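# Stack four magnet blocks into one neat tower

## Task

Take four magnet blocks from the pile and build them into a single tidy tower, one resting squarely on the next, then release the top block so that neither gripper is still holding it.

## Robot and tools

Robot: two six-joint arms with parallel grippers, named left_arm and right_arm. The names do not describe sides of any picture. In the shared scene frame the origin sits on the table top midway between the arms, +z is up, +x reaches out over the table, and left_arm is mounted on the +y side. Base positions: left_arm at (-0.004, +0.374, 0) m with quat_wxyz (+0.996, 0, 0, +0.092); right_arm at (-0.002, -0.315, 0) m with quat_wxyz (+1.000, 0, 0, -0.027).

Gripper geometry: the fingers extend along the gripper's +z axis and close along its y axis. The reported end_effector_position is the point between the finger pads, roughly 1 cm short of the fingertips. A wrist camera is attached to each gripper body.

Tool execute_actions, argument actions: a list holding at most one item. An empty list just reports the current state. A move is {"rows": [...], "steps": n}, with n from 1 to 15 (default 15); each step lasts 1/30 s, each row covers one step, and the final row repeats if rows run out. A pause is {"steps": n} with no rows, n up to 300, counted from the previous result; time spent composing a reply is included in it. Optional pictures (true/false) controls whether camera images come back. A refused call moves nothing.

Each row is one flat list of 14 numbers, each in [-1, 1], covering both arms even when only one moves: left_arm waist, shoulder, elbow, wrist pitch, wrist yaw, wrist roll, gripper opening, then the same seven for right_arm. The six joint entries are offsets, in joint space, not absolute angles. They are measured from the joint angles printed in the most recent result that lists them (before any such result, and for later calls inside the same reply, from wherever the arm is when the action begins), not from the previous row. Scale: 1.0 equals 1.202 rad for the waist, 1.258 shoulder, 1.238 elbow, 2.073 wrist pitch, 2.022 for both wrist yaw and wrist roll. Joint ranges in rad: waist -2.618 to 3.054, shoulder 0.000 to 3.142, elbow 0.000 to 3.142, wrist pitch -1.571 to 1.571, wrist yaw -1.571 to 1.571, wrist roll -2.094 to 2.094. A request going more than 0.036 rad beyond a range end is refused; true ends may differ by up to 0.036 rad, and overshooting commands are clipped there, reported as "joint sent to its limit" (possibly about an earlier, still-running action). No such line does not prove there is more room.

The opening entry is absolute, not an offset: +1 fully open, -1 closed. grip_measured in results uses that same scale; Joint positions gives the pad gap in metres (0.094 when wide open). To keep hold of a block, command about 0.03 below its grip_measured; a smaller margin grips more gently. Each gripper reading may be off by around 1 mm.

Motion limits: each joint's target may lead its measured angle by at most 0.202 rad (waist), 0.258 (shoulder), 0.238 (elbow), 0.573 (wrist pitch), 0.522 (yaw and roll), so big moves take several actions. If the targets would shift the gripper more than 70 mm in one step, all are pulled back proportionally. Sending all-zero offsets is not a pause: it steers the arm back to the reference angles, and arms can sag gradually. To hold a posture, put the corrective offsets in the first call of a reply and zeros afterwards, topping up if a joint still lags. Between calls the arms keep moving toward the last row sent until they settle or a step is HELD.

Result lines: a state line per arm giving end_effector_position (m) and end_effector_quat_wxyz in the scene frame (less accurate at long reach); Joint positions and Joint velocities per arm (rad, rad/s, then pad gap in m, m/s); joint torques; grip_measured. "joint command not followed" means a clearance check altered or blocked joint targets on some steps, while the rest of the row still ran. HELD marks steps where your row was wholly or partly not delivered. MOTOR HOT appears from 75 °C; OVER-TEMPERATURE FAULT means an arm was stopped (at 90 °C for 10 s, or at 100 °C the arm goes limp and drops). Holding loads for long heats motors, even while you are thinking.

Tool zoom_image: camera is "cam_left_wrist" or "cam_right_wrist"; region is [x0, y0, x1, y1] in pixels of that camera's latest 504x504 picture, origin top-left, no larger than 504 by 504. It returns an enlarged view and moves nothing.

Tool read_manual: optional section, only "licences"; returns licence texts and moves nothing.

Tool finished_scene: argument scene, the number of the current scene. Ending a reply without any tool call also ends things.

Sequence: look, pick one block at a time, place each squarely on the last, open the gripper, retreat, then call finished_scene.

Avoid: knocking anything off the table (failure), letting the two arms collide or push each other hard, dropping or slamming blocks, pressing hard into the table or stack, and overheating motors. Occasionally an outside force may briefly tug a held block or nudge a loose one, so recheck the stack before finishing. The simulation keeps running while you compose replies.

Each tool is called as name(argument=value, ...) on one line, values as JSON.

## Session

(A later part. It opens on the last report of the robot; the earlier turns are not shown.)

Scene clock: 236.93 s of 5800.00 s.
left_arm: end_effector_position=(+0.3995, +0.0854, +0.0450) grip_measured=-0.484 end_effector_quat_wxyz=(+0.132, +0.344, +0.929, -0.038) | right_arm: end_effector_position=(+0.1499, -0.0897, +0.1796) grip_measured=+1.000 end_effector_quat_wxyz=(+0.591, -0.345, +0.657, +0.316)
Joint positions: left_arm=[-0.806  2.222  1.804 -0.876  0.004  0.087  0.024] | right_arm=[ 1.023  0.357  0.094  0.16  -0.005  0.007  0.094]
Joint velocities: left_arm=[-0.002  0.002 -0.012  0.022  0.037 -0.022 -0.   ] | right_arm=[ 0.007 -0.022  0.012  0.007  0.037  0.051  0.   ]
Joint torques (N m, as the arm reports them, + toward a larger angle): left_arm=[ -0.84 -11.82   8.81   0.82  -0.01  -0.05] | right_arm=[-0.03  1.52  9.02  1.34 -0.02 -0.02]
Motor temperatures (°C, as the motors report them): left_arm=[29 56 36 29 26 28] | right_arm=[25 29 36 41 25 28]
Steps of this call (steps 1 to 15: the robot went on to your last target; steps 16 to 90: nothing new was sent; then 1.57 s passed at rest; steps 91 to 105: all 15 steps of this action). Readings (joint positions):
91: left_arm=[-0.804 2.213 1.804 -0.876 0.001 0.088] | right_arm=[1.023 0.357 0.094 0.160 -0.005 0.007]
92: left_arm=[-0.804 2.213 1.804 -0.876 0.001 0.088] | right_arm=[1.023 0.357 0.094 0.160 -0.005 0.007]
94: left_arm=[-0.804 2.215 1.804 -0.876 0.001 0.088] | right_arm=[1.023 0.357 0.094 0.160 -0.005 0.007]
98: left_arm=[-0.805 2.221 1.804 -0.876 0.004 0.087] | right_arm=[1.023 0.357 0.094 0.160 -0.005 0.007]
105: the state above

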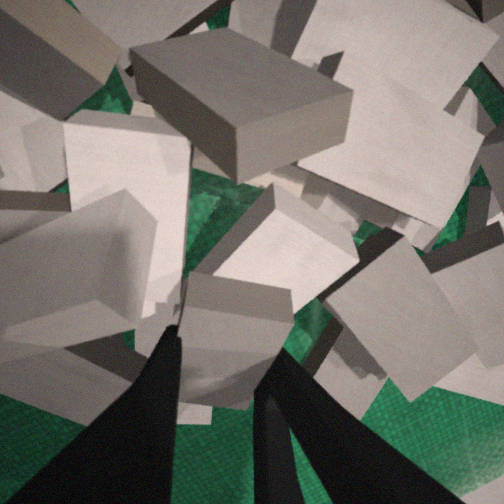

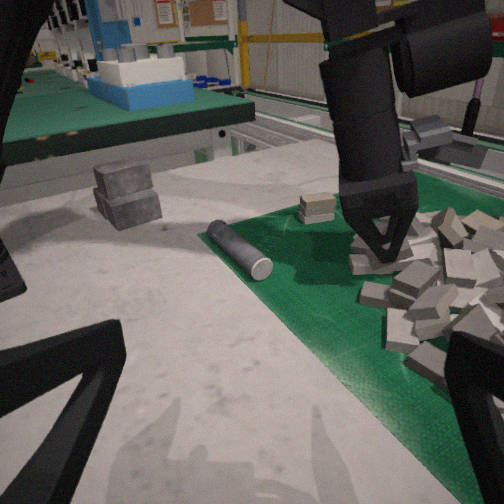

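execute_actions(actions=[{"rows":[[0,-0.01,0.012,-0.005,0,0,-0.53,0,0,0,0,0,0,1],[0,-0.018,0.012,-0.01,0,0,-0.53,0,0,0,0,0,0,1],[0,-0.026,0.012,-0.016,0,0,-0.53,0,0,0,0,0,0,1],[0,-0.034,0.012,-0.022,0,0,-0.53,0,0,0,0,0,0,1],[0,-0.042,0.012,-0.028,0,0,-0.53,0,0,0,0,0,0,1],[0,-0.05,0.012,-0.034,0,0,-0.53,0,0,0,0,0,0,1],[0,-0.06,0.012,-0.04,0,0,-0.53,0,0,0,0,0,0,1],[0,-0.07,0.015,-0.048,0,0,-0.53,0,0,0,0,0,0,1],[0,-0.08,0.025,-0.058,0,0,-0.53,0,0,0,0,0,0,1],[0,-0.09,0.04,-0.07,0,0,-0.53,0,0,0,0,0,0,1],[0,-0.1,0.06,-0.085,0,0,-0.53,0,0,0,0,0,0,1],[0,-0.1,0.08,-0.1,0,0,-0.53,0,0,0,0,0,0,1],[0,-0.1,0.1,-0.115,0,0,-0.53,0,0,0,0,0,0,1],[0,-0.1,0.12,-0.13,0,0,-0.53,0,0,0,0,0,0,1],[0,-0.1,0.135,-0.14,0,0,-0.53,0,0,0,0,0,0,1]]}], pictures=false)

execute_actions(actions=[{"steps":10}])

Scene clock: 242.67 s of 5800.00 s.
left_arm: end_effector_position=(+0.3849, +0.0959, +0.1053) grip_measured=-0.484 end_effector_quat_wxyz=(+0.128, +0.344, +0.929, -0.037) | right_arm: end_effector_position=(+0.1499, -0.0897, +0.1796) grip_measured=+1.000 end_effector_quat_wxyz=(+0.591, -0.345, +0.657, +0.316)
Joint positions: left_arm=[-0.806  2.13   1.899 -1.072  0.004  0.087  0.024] | right_arm=[ 1.023  0.357  0.094  0.16  -0.005  0.007  0.094]
Joint velocities: left_arm=[ 0.002 -0.144  0.73  -0.579  0.037  0.022  0.001] | right_arm=[-0.012  0.002 -0.002 -0.066 -0.007  0.022  0.   ]
Joint torques (N m, as the arm reports them, + toward a larger angle): left_arm=[  0.07 -13.59  10.05   0.62   0.01   0.02] | right_arm=[ 0.    1.5   9.03  1.34 -0.02 -0.01]
Motor temperatures (°C, as the motors report them): left_arm=[29 56 36 29 26 28] | right_arm=[25 29 36 41 25 28]
Steps of this call (steps 1 to 15: the robot went on to your last target; steps 16 to 90: nothing new was sent; then 2.23 s passed at rest; steps 91 to 105: all 15 steps of this action). Readings (joint positions):
91: left_arm=[-0.806 2.222 1.804 -0.877 0.004 0.087] | right_arm=[1.023 0.357 0.094 0.160 -0.005 0.007]
92: left_arm=[-0.806 2.222 1.804 -0.877 0.004 0.087] | right_arm=[1.023 0.357 0.094 0.160 -0.005 0.007]
94: left_arm=[-0.806 2.219 1.804 -0.884 0.004 0.087] | right_arm=[1.023 0.357 0.094 0.160 -0.005 0.007]
98: left_arm=[-0.806 2.196 1.804 -0.926 0.004 0.087] | right_arm=[1.023 0.357 0.094 0.160 -0.005 0.007]
105: the state above

Scene clock: 243.00 s of 5800.00 s.
left_arm: end_effector_position=(+0.3786, +0.1004, +0.1273) grip_measured=-0.484 end_effector_quat_wxyz=(+0.126, +0.344, +0.930, -0.037) | right_arm: end_effector_position=(+0.1499, -0.0897, +0.1796) grip_measured=+1.000 end_effector_quat_wxyz=(+0.591, -0.345, +0.657, +0.316)
Joint positions: left_arm=[-0.806  2.104  1.948 -1.151  0.004  0.087  0.024] | right_arm=[ 1.023  0.357  0.094  0.16  -0.005  0.007  0.094]
Joint velocities: left_arm=[ 0.002 -0.012 -0.012 -0.095  0.007  0.022 -0.001] | right_arm=[-0.002  0.007 -0.007 -0.007  0.037  0.022  0.   ]
Joint torques (N m, as the arm reports them, + toward a larger angle): left_arm=[ -0.05 -11.94   9.43   0.72  -0.01   0.  ] | right_arm=[-0.01  1.51  9.03  1.34 -0.03 -0.01]
Motor temperatures (°C, as the motors report them): left_arm=[29 56 36 29 26 28] | right_arm=[25 29 36 41 25 28]
Steps of this call (steps 1 to 10: the robot went on to your last target). Readings (joint positions):
1: left_arm=[-0.806 2.124 1.920 -1.087 0.004 0.087] | right_arm=[1.023 0.357 0.094 0.160 -0.005 0.007]
2: left_arm=[-0.806 2.117 1.933 -1.097 0.004 0.087] | right_arm=[1.023 0.357 0.094 0.160 -0.005 0.007]
4: left_arm=[-0.806 2.105 1.946 -1.113 0.004 0.087] | right_arm=[1.023 0.357 0.094 0.160 -0.005 0.007]
8: left_arm=[-0.806 2.104 1.948 -1.141 0.004 0.087] | right_arm=[1.023 0.357 0.094 0.160 -0.005 0.007]
10: the state above

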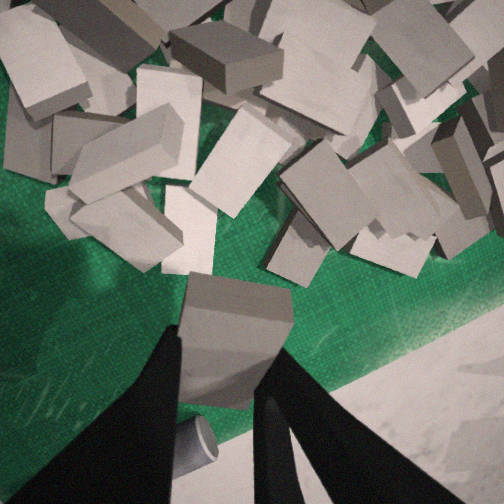

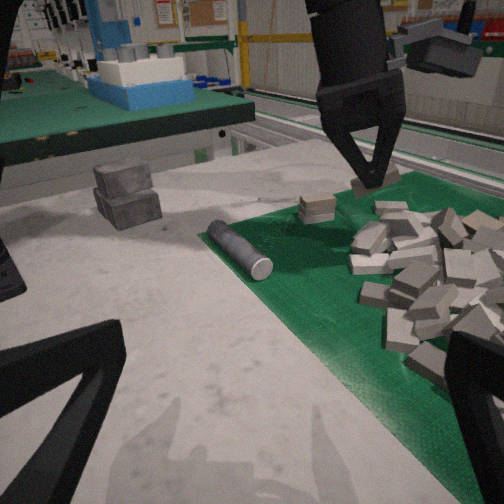

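execute_actions(actions=[{"rows":[[0.01,0,0.02,-0.01,0,0,-0.53,0,0,0,0,0,0,1],[0.028,0.008,0.04,-0.022,0,-0.01,-0.53,0,0,0,0,0,0,1],[0.05,0.02,0.065,-0.036,0,-0.02,-0.53,0,0,0,0,0,0,1],[0.072,0.035,0.09,-0.05,0,-0.03,-0.53,0,0,0,0,0,0,1],[0.095,0.05,0.115,-0.065,0,-0.04,-0.53,0,0,0,0,0,0,1],[0.118,0.068,0.14,-0.08,0,-0.052,-0.53,0,0,0,0,0,0,1],[0.141,0.086,0.165,-0.095,0,-0.052,-0.53,0,0,0,0,0,0,1],[0.164,0.104,0.19,-0.11,0,-0.052,-0.53,0,0,0,0,0,0,1],[0.186,0.122,0.215,-0.125,0,-0.052,-0.53,0,0,0,0,0,0,1],[0.206,0.14,0.24,-0.14,0,-0.052,-0.53,0,0,0,0,0,0,1],[0.224,0.158,0.26,-0.154,0,-0.052,-0.53,0,0,0,0,0,0,1],[0.238,0.176,0.28,-0.166,0,-0.052,-0.53,0,0,0,0,0,0,1],[0.249,0.194,0.297,-0.176,0,-0.052,-0.53,0,0,0,0,0,0,1],[0.257,0.21,0.31,-0.183,0,-0.052,-0.53,0,0,0,0,0,0,1],[0.262,0.226,0.317,-0.187,0,-0.052,-0.53,0,0,0,0,0,0,1]]}], pictures=false)

execute_actions(actions=[{"steps":16}])

zoom_image(camera="cam_right_wrist", region=[270,150,370,230])

Scene clock: 252.83 s of 5800.00 s.
left_arm: end_effector_position=(+0.4468, +0.2317, +0.1023) grip_measured=-0.484 end_effector_quat_wxyz=(+0.036, +0.150, +0.988, -0.008) | right_arm: end_effector_position=(+0.1499, -0.0897, +0.1796) grip_measured=+1.000 end_effector_quat_wxyz=(+0.591, -0.345, +0.657, +0.316)
Joint positions: left_arm=[-0.491  2.352  2.288 -1.432  0.004 -0.006  0.024] | right_arm=[ 1.023  0.357  0.094  0.16  -0.005  0.007  0.094]
Joint velocities: left_arm=[ 0.501  0.584  0.418 -0.637 -0.154 -0.11  -0.001] | right_arm=[ 0.002  0.002 -0.017  0.051 -0.007  0.007  0.   ]
Joint torques (N m, as the arm reports them, + toward a larger angle): left_arm=[ -2.58 -12.7    9.46   0.23   0.14  -0.03] | right_arm=[-0.01  1.51  9.02  1.34 -0.03 -0.01]
Motor temperatures (°C, as the motors report them): left_arm=[29 56 37 29 26 28] | right_arm=[25 29 36 41 25 28]
Steps of this call (steps 1 to 30: the robot went on to your last target; steps 31 to 90: nothing new was sent; then 6.33 s passed at rest; steps 91 to 105: all 15 steps of this action). Readings (joint positions):
91: left_arm=[-0.806 2.104 1.948 -1.162 0.004 0.087] | right_arm=[1.023 0.357 0.094 0.160 -0.005 0.007]
92: left_arm=[-0.804 2.105 1.951 -1.167 0.004 0.085] | right_arm=[1.023 0.357 0.094 0.160 -0.005 0.007]
94: left_arm=[-0.790 2.123 1.984 -1.198 0.009 0.071] | right_arm=[1.023 0.357 0.094 0.160 -0.005 0.007]
98: left_arm=[-0.697 2.195 2.105 -1.273 0.015 0.026] | right_arm=[1.023 0.357 0.094 0.160 -0.005 0.007]
105: the state above

Scene clock: 253.37 s of 5800.00 s.
left_arm: end_effector_position=(+0.4282, +0.2416, +0.0815) grip_measured=-0.484 end_effector_quat_wxyz=(-0.028, +0.143, +0.989, +0.004) | right_arm: end_effector_position=(+0.1499, -0.0897, +0.1796) grip_measured=+1.000 end_effector_quat_wxyz=(+0.591, -0.345, +0.657, +0.316)
Joint positions: left_arm=[-0.483  2.409  2.306 -1.524  0.001 -0.012  0.024] | right_arm=[ 1.023  0.357  0.094  0.16  -0.005  0.007  0.094]
Joint velocities: left_arm=[-0.012 -0.002 -0.012 -0.037 -0.022 -0.051  0.   ] | right_arm=[-0.017 -0.017  0.007 -0.007 -0.037 -0.007  0.   ]
Joint torques (N m, as the arm reports them, + toward a larger angle): left_arm=[ -0.65 -14.67  10.11   0.05   0.02  -0.08] | right_arm=[ 0.    1.5   9.02  1.34 -0.02 -0.02]
Motor temperatures (°C, as the motors report them): left_arm=[29 56 37 29 26 28] | right_arm=[25 29 36 41 25 28]
Steps of this call (steps 1 to 16: the robot went on to your last target). Readings (joint positions):
1: left_arm=[-0.476 2.369 2.297 -1.449 0.001 -0.007] | right_arm=[1.023 0.357 0.094 0.160 -0.005 0.007]
2: left_arm=[-0.468 2.383 2.300 -1.462 -0.001 -0.009] | right_arm=[1.023 0.357 0.094 0.160 -0.005 0.007]
4: left_arm=[-0.465 2.402 2.300 -1.487 -0.002 -0.011] | right_arm=[1.023 0.357 0.094 0.160 -0.005 0.007]
8: left_arm=[-0.478 2.409 2.300 -1.513 -0.001 -0.012] | right_arm=[1.023 0.357 0.094 0.160 -0.005 0.007]
16: the state above

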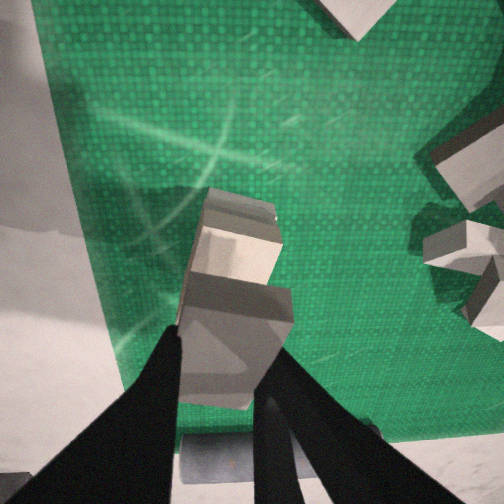

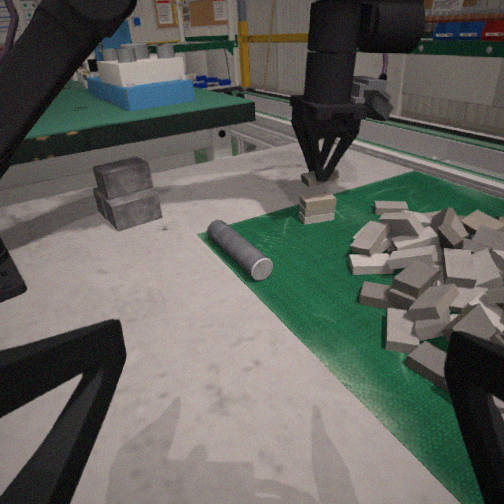

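Region (270, 150, 370, 230) of cam_right_wrist's 504x504 image, scaled by 5.040, with more detail than that image has; it fills the top 403 rows of this view, and the rest is white.

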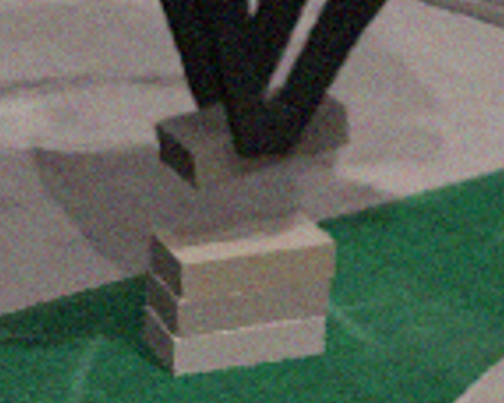

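execute_actions(actions=[{"rows":[[-0.004,0.004,0.012,0.005,0,0,-0.53,0,0,0,0,0,0,1],[-0.008,0.008,0.012,0.01,0,0,-0.53,0,0,0,0,0,0,1],[-0.012,0.012,0.012,0.012,0,0,-0.53,0,0,0,0,0,0,1],[-0.012,0.015,0.012,0.012,0,0,-0.53,0,0,0,0,0,0,1],[-0.012,0.018,0.012,0.012,0,0,-0.53,0,0,0,0,0,0,1],[-0.012,0.021,0.012,0.012,0,0,-0.53,0,0,0,0,0,0,1],[-0.012,0.024,0.012,0.012,0,0,-0.53,0,0,0,0,0,0,1]]}])

zoom_image(camera="cam_right_wrist", region=[270,150,370,230])

Scene clock: 258.53 s of 5800.00 s.
left_arm: end_effector_position=(+0.4291, +0.2413, +0.0642) grip_measured=-0.484 end_effector_quat_wxyz=(-0.042, +0.143, +0.989, +0.006) | right_arm: end_effector_position=(+0.1499, -0.0897, +0.1796) grip_measured=+1.000 end_effector_quat_wxyz=(+0.591, -0.345, +0.657, +0.316)
Joint positions: left_arm=[-0.483  2.449  2.306 -1.513  0.001 -0.012  0.024] | right_arm=[ 1.023  0.357  0.094  0.16  -0.005  0.007  0.094]
Joint velocities: left_arm=[-0.012 -0.002  0.017 -0.037 -0.022  0.007  0.   ] | right_arm=[ 0.007 -0.007 -0.002  0.022  0.066 -0.022  0.   ]
Joint torques (N m, as the arm reports them, + toward a larger angle): left_arm=[ -1.18 -13.79   8.08   0.25   0.01   0.01] | right_arm=[-0.03  1.52  9.04  1.33 -0.03 -0.02]
Motor temperatures (°C, as the motors report them): left_arm=[29 58 37 29 26 28] | right_arm=[25 29 36 41 25 28]
Steps of this call (steps 1 to 15: the robot went on to your last target; steps 16 to 90: nothing new was sent; then 1.67 s passed at rest; steps 91 to 105: all 15 steps of this action). Readings (joint positions):
91: left_arm=[-0.483 2.409 2.306 -1.526 0.001 -0.012] | right_arm=[1.023 0.357 0.094 0.160 -0.005 0.007]
92: left_arm=[-0.483 2.410 2.306 -1.526 0.001 -0.012] | right_arm=[1.023 0.357 0.094 0.160 -0.005 0.007]
94: left_arm=[-0.483 2.414 2.306 -1.521 0.001 -0.012] | right_arm=[1.023 0.357 0.094 0.160 -0.005 0.007]
98: left_arm=[-0.483 2.434 2.306 -1.516 0.001 -0.012] | right_arm=[1.023 0.357 0.094 0.160 -0.005 0.007]
105: the state above

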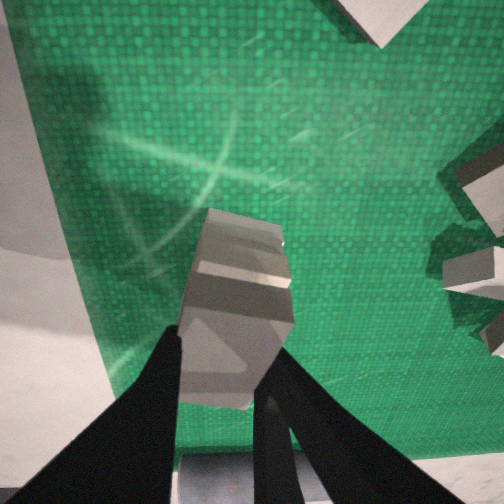

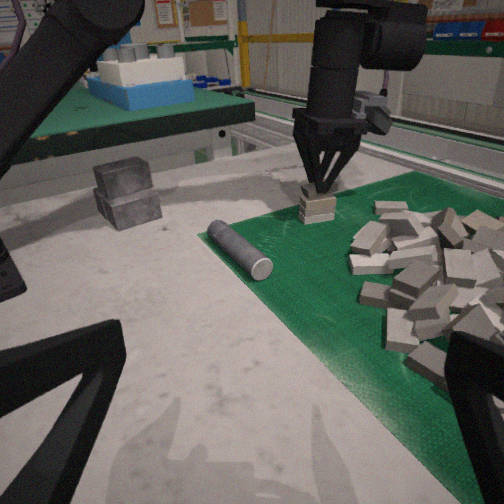

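Region (270, 150, 370, 230) of cam_right_wrist's 504x504 image, scaled by 5.040, with more detail than that image has; it fills the top 403 rows of this view, and the rest is white.

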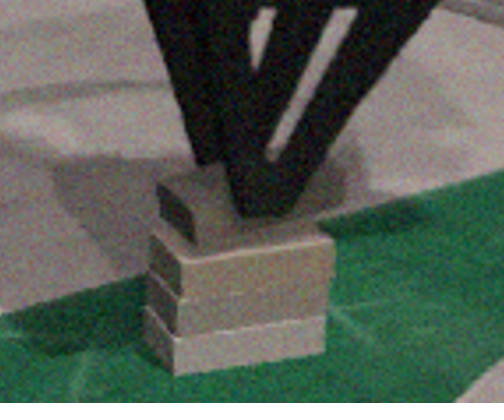

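execute_actions(actions=[{"rows":[[-0.008,0,0.012,-0.006,0,0,-0.53,0,0,0,0,0,0,1],[-0.014,0,0.012,-0.012,0,0,-0.53,0,0,0,0,0,0,1],[-0.017,0,0.012,-0.016,0,0,-0.53,0,0,0,0,0,0,1],[-0.017,0,0.012,-0.016,0,0,-0.53,0,0,0,0,0,0,1],[-0.017,0,0.012,-0.016,0,0,-0.53,0,0,0,0,0,0,1],[-0.017,0,0.012,-0.016,0,0,-0.53,0,0,0,0,0,0,1],[-0.017,0.003,0.012,-0.016,0,0,-0.53,0,0,0,0,0,0,1],[-0.017,0.006,0.012,-0.016,0,0,-0.53,0,0,0,0,0,0,1],[-0.017,0.009,0.012,-0.016,0,0,-0.53,0,0,0,0,0,0,1]]}])

zoom_image(camera="cam_right_wrist", region=[270,150,370,230])

Scene clock: 263.50 s of 5800.00 s.
left_arm: end_effector_position=(+0.4226, +0.2387, +0.0589) grip_measured=-0.484 end_effector_quat_wxyz=(-0.058, +0.148, +0.987, +0.009) | right_arm: end_effector_position=(+0.1499, -0.0897, +0.1796) grip_measured=+1.000 end_effector_quat_wxyz=(+0.591, -0.345, +0.657, +0.316)
Joint positions: left_arm=[-0.493  2.462  2.306 -1.532  0.001 -0.012  0.024] | right_arm=[ 1.023  0.357  0.094  0.16  -0.005  0.007  0.094]
Joint velocities: left_arm=[-0.007  0.002 -0.002 -0.022  0.022  0.007 -0.   ] | right_arm=[-0.007  0.007 -0.012 -0.11  -0.022 -0.037  0.   ]
Joint torques (N m, as the arm reports them, + toward a larger angle): left_arm=[ -0.9  -13.28   8.    -0.08   0.     0.01] | right_arm=[ 0.01  1.51  9.01  1.34 -0.02 -0.02]
Motor temperatures (°C, as the motors report them): left_arm=[29 59 37 29 26 28] | right_arm=[25 29 36 41 25 28]
Steps of this call (steps 1 to 15: the robot went on to your last target; steps 16 to 90: nothing new was sent; then 1.47 s passed at rest; steps 91 to 105: all 15 steps of this action). Readings (joint positions):
91: left_arm=[-0.483 2.449 2.306 -1.513 0.001 -0.012] | right_arm=[1.023 0.357 0.094 0.160 -0.005 0.007]
92: left_arm=[-0.483 2.449 2.306 -1.513 0.001 -0.012] | right_arm=[1.023 0.357 0.094 0.160 -0.005 0.007]
94: left_arm=[-0.485 2.449 2.306 -1.519 0.001 -0.012] | right_arm=[1.023 0.357 0.094 0.160 -0.005 0.007]
98: left_arm=[-0.491 2.449 2.306 -1.529 0.001 -0.012] | right_arm=[1.023 0.357 0.094 0.160 -0.005 0.007]
105: the state above

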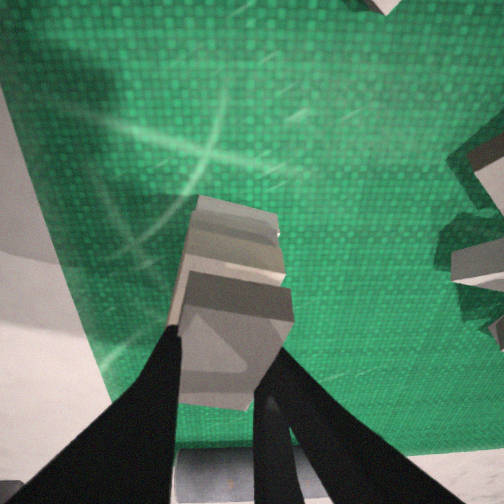

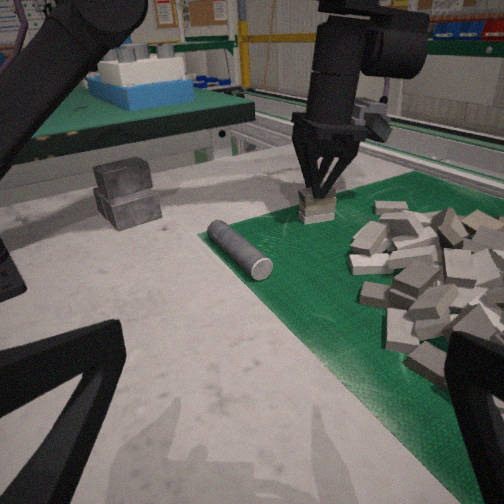

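Region (270, 150, 370, 230) of cam_right_wrist's 504x504 image, scaled by 5.040, with more detail than that image has; it fills the top 403 rows of this view, and the rest is white.

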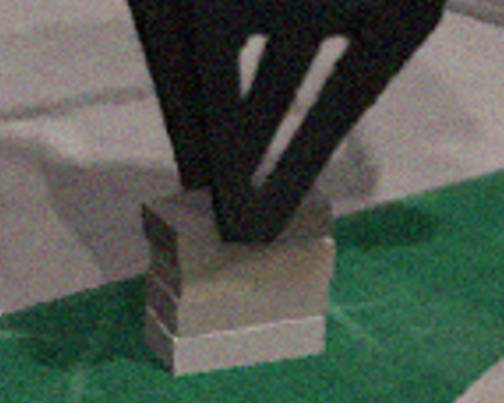

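execute_actions(actions=[{"rows":[[0,0,0.012,0,0,0,-0.51,0,0,0,0,0,0,1],[0,0,0.012,0,0,0,-0.49,0,0,0,0,0,0,1],[0,0,0.012,0,0,0,-0.475,0,0,0,0,0,0,1],[0,0,0.012,0,0,0,-0.46,0,0,0,0,0,0,1],[0,0,0.012,0,0,0,-0.43,0,0,0,0,0,0,1],[0,0,0.012,0,0,0,-0.38,0,0,0,0,0,0,1],[0,0,0.012,0,0,0,-0.3,0,0,0,0,0,0,1],[0,0,0.012,0,0,0,-0.2,0,0,0,0,0,0,1],[0,0,0.012,0,0,0,-0.1,0,0,0,0,0,0,1],[0,0,0.012,0,0,0,0,0,0,0,0,0,0,1]],"steps":12}], pictures=false)

execute_actions(actions=[{"rows":[[0.003,-0.01,-0.01,0.012,0,0,0,0,0,0,0,0,0,1],[0.006,-0.02,-0.025,0.024,0,0,0,0,0,0,0,0,0,1],[0.009,-0.03,-0.04,0.036,0,0,0,0,0,0,0,0,0,1],[0.012,-0.04,-0.055,0.048,0,0,0,0,0,0,0,0,0,1],[0.015,-0.05,-0.07,0.06,0,0,0,0,0,0,0,0,0,1],[0.015,-0.06,-0.085,0.072,0,0,0,0,0,0,0,0,0,1],[0.015,-0.07,-0.1,0.084,0,0,0,0,0,0,0,0,0,1],[0.015,-0.078,-0.115,0.096,0,0,0,0,0,0,0,0,0,1],[0.015,-0.085,-0.13,0.108,0,0,0,0,0,0,0,0,0,1],[0.015,-0.09,-0.145,0.12,0,0,0,0,0,0,0,0,0,1],[0.015,-0.09,-0.16,0.13,0,0,0,0,0,0,0,0,0,1],[0.015,-0.09,-0.175,0.138,0,0,0,0,0,0,0,0,0,1],[0.015,-0.09,-0.19,0.145,0,0,0,0,0,0,0,0,0,1],[0.015,-0.09,-0.205,0.145,0,0,0,0,0,0,0,0,0,1],[0.015,-0.09,-0.22,0.145,0,0,0,0,0,0,0,0,0,1]]}], pictures=false)

execute_actions(actions=[{"steps":12}])

Scene clock: 270.53 s of 5800.00 s.
left_arm: end_effector_position=(+0.4225, +0.2387, +0.0589) grip_measured=-0.004 end_effector_quat_wxyz=(-0.058, +0.148, +0.987, +0.009) | right_arm: end_effector_position=(+0.1499, -0.0897, +0.1796) grip_measured=+1.000 end_effector_quat_wxyz=(+0.591, -0.345, +0.657, +0.316)
Joint positions: left_arm=[-0.493  2.462  2.306 -1.532  0.001 -0.012  0.047] | right_arm=[ 1.023  0.357  0.094  0.16  -0.005  0.007  0.094]
Joint velocities: left_arm=[ 0.002  0.007  0.017 -0.037  0.022 -0.081  0.006] | right_arm=[-0.012  0.002  0.007  0.022 -0.051 -0.037  0.   ]
Joint torques (N m, as the arm reports them, + toward a larger angle): left_arm=[ -0.11 -13.03   8.05   0.04  -0.01   0.  ] | right_arm=[-0.01  1.49  9.04  1.34 -0.02 -0.02]
Motor temperatures (°C, as the motors report them): left_arm=[29 59 37 29 26 28] | right_arm=[25 29 36 41 25 28]
Steps of this call (steps 1 to 15: the robot went on to your last target; steps 16 to 90: nothing new was sent; then 3.63 s passed at rest; steps 91 to 102: all 12 steps of this action). Readings (joint positions):
91: left_arm=[-0.493 2.462 2.306 -1.532 0.001 -0.012] | right_arm=[1.023 0.357 0.094 0.160 -0.005 0.007]
92: left_arm=[-0.493 2.462 2.306 -1.532 0.001 -0.012] | right_arm=[1.023 0.357 0.094 0.160 -0.005 0.007]
94: left_arm=[-0.493 2.462 2.306 -1.532 0.001 -0.012] | right_arm=[1.023 0.357 0.094 0.160 -0.005 0.007]
98: left_arm=[-0.493 2.462 2.306 -1.532 0.001 -0.012] | right_arm=[1.023 0.357 0.094 0.160 -0.005 0.007]
102: the state above

Scene clock: 271.03 s of 5800.00 s.
left_arm: end_effector_position=(+0.4358, +0.2376, +0.0482) grip_measured=-0.001 end_effector_quat_wxyz=(+0.002, +0.145, +0.989, -0.001) | right_arm: end_effector_position=(+0.1499, -0.0897, +0.1796) grip_measured=+1.000 end_effector_quat_wxyz=(+0.591, -0.345, +0.657, +0.316)
Joint positions: left_arm=[-0.487  2.359  2.087 -1.294  0.001 -0.012  0.047] | right_arm=[ 1.023  0.357  0.094  0.16  -0.005  0.007  0.094]
Joint velocities: left_arm=[-0.002 -0.022 -0.505  0.418  0.037  0.022  0.001] | right_arm=[-0.002 -0.017  0.017 -0.066 -0.037 -0.022  0.   ]
Joint torques (N m, as the arm reports them, + toward a larger angle): left_arm=[  0.85 -13.3    4.75   0.26   0.01   0.  ] | right_arm=[-0.02  1.51  9.03  1.34 -0.02 -0.01]
Motor temperatures (°C, as the motors report them): left_arm=[29 59 37 29 26 28] | right_arm=[25 29 36 41 25 28]
Steps of this call (steps 1 to 15: all 15 steps of this action). Readings (joint positions):
1: left_arm=[-0.493 2.462 2.306 -1.532 0.001 -0.012] | right_arm=[1.023 0.357 0.094 0.160 -0.005 0.007]
2: left_arm=[-0.493 2.461 2.303 -1.527 0.001 -0.012] | right_arm=[1.023 0.357 0.094 0.160 -0.005 0.007]
4: left_arm=[-0.493 2.451 2.279 -1.501 0.001 -0.012] | right_arm=[1.023 0.357 0.094 0.160 -0.005 0.007]
8: left_arm=[-0.491 2.412 2.205 -1.432 0.001 -0.012] | right_arm=[1.023 0.357 0.094 0.160 -0.005 0.007]
15: the state above

Scene clock: 271.43 s of 5800.00 s.
left_arm: end_effector_position=(+0.4349, +0.2379, +0.0366) grip_measured=-0.001 end_effector_quat_wxyz=(+0.001, +0.145, +0.989, -0.000) | right_arm: end_effector_position=(+0.1499, -0.0897, +0.1796) grip_measured=+1.000 end_effector_quat_wxyz=(+0.591, -0.345, +0.657, +0.316)
Joint positions: left_arm=[-0.487  2.36   2.043 -1.251  0.001 -0.012  0.047] | right_arm=[ 1.023  0.357  0.094  0.16  -0.005  0.007  0.094]
Joint velocities: left_arm=[ 0.012 -0.002 -0.012  0.066  0.022 -0.007  0.   ] | right_arm=[-0.017 -0.007  0.012  0.022 -0.022  0.007  0.   ]
Joint torques (N m, as the arm reports them, + toward a larger angle): left_arm=[  0.9  -13.79   6.01   0.39   0.03  -0.01] | right_arm=[ 0.    1.51  9.03  1.34 -0.02 -0.02]
Motor temperatures (°C, as the motors report them): left_arm=[29 59 37 29 26 28] | right_arm=[25 29 36 41 25 28]
Steps of this call (steps 1 to 12: the robot went on to your last target). Readings (joint positions):
1: left_arm=[-0.487 2.359 2.072 -1.284 0.001 -0.012] | right_arm=[1.023 0.357 0.094 0.160 -0.005 0.007]
2: left_arm=[-0.487 2.359 2.059 -1.276 0.001 -0.012] | right_arm=[1.023 0.357 0.094 0.160 -0.005 0.007]
4: left_arm=[-0.487 2.360 2.045 -1.270 0.001 -0.012] | right_arm=[1.023 0.357 0.094 0.160 -0.005 0.007]
8: left_arm=[-0.487 2.360 2.043 -1.258 0.001 -0.012] | right_arm=[1.023 0.357 0.094 0.160 -0.005 0.007]
12: the state above

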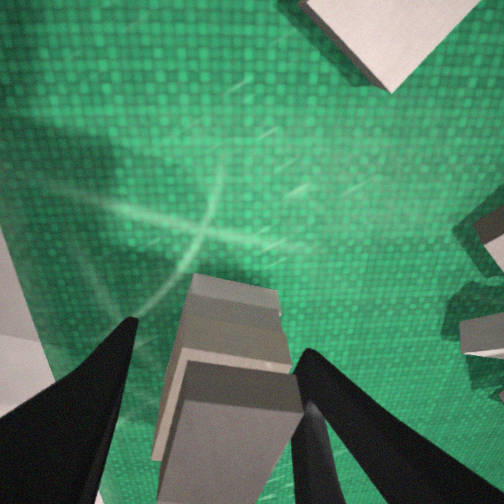

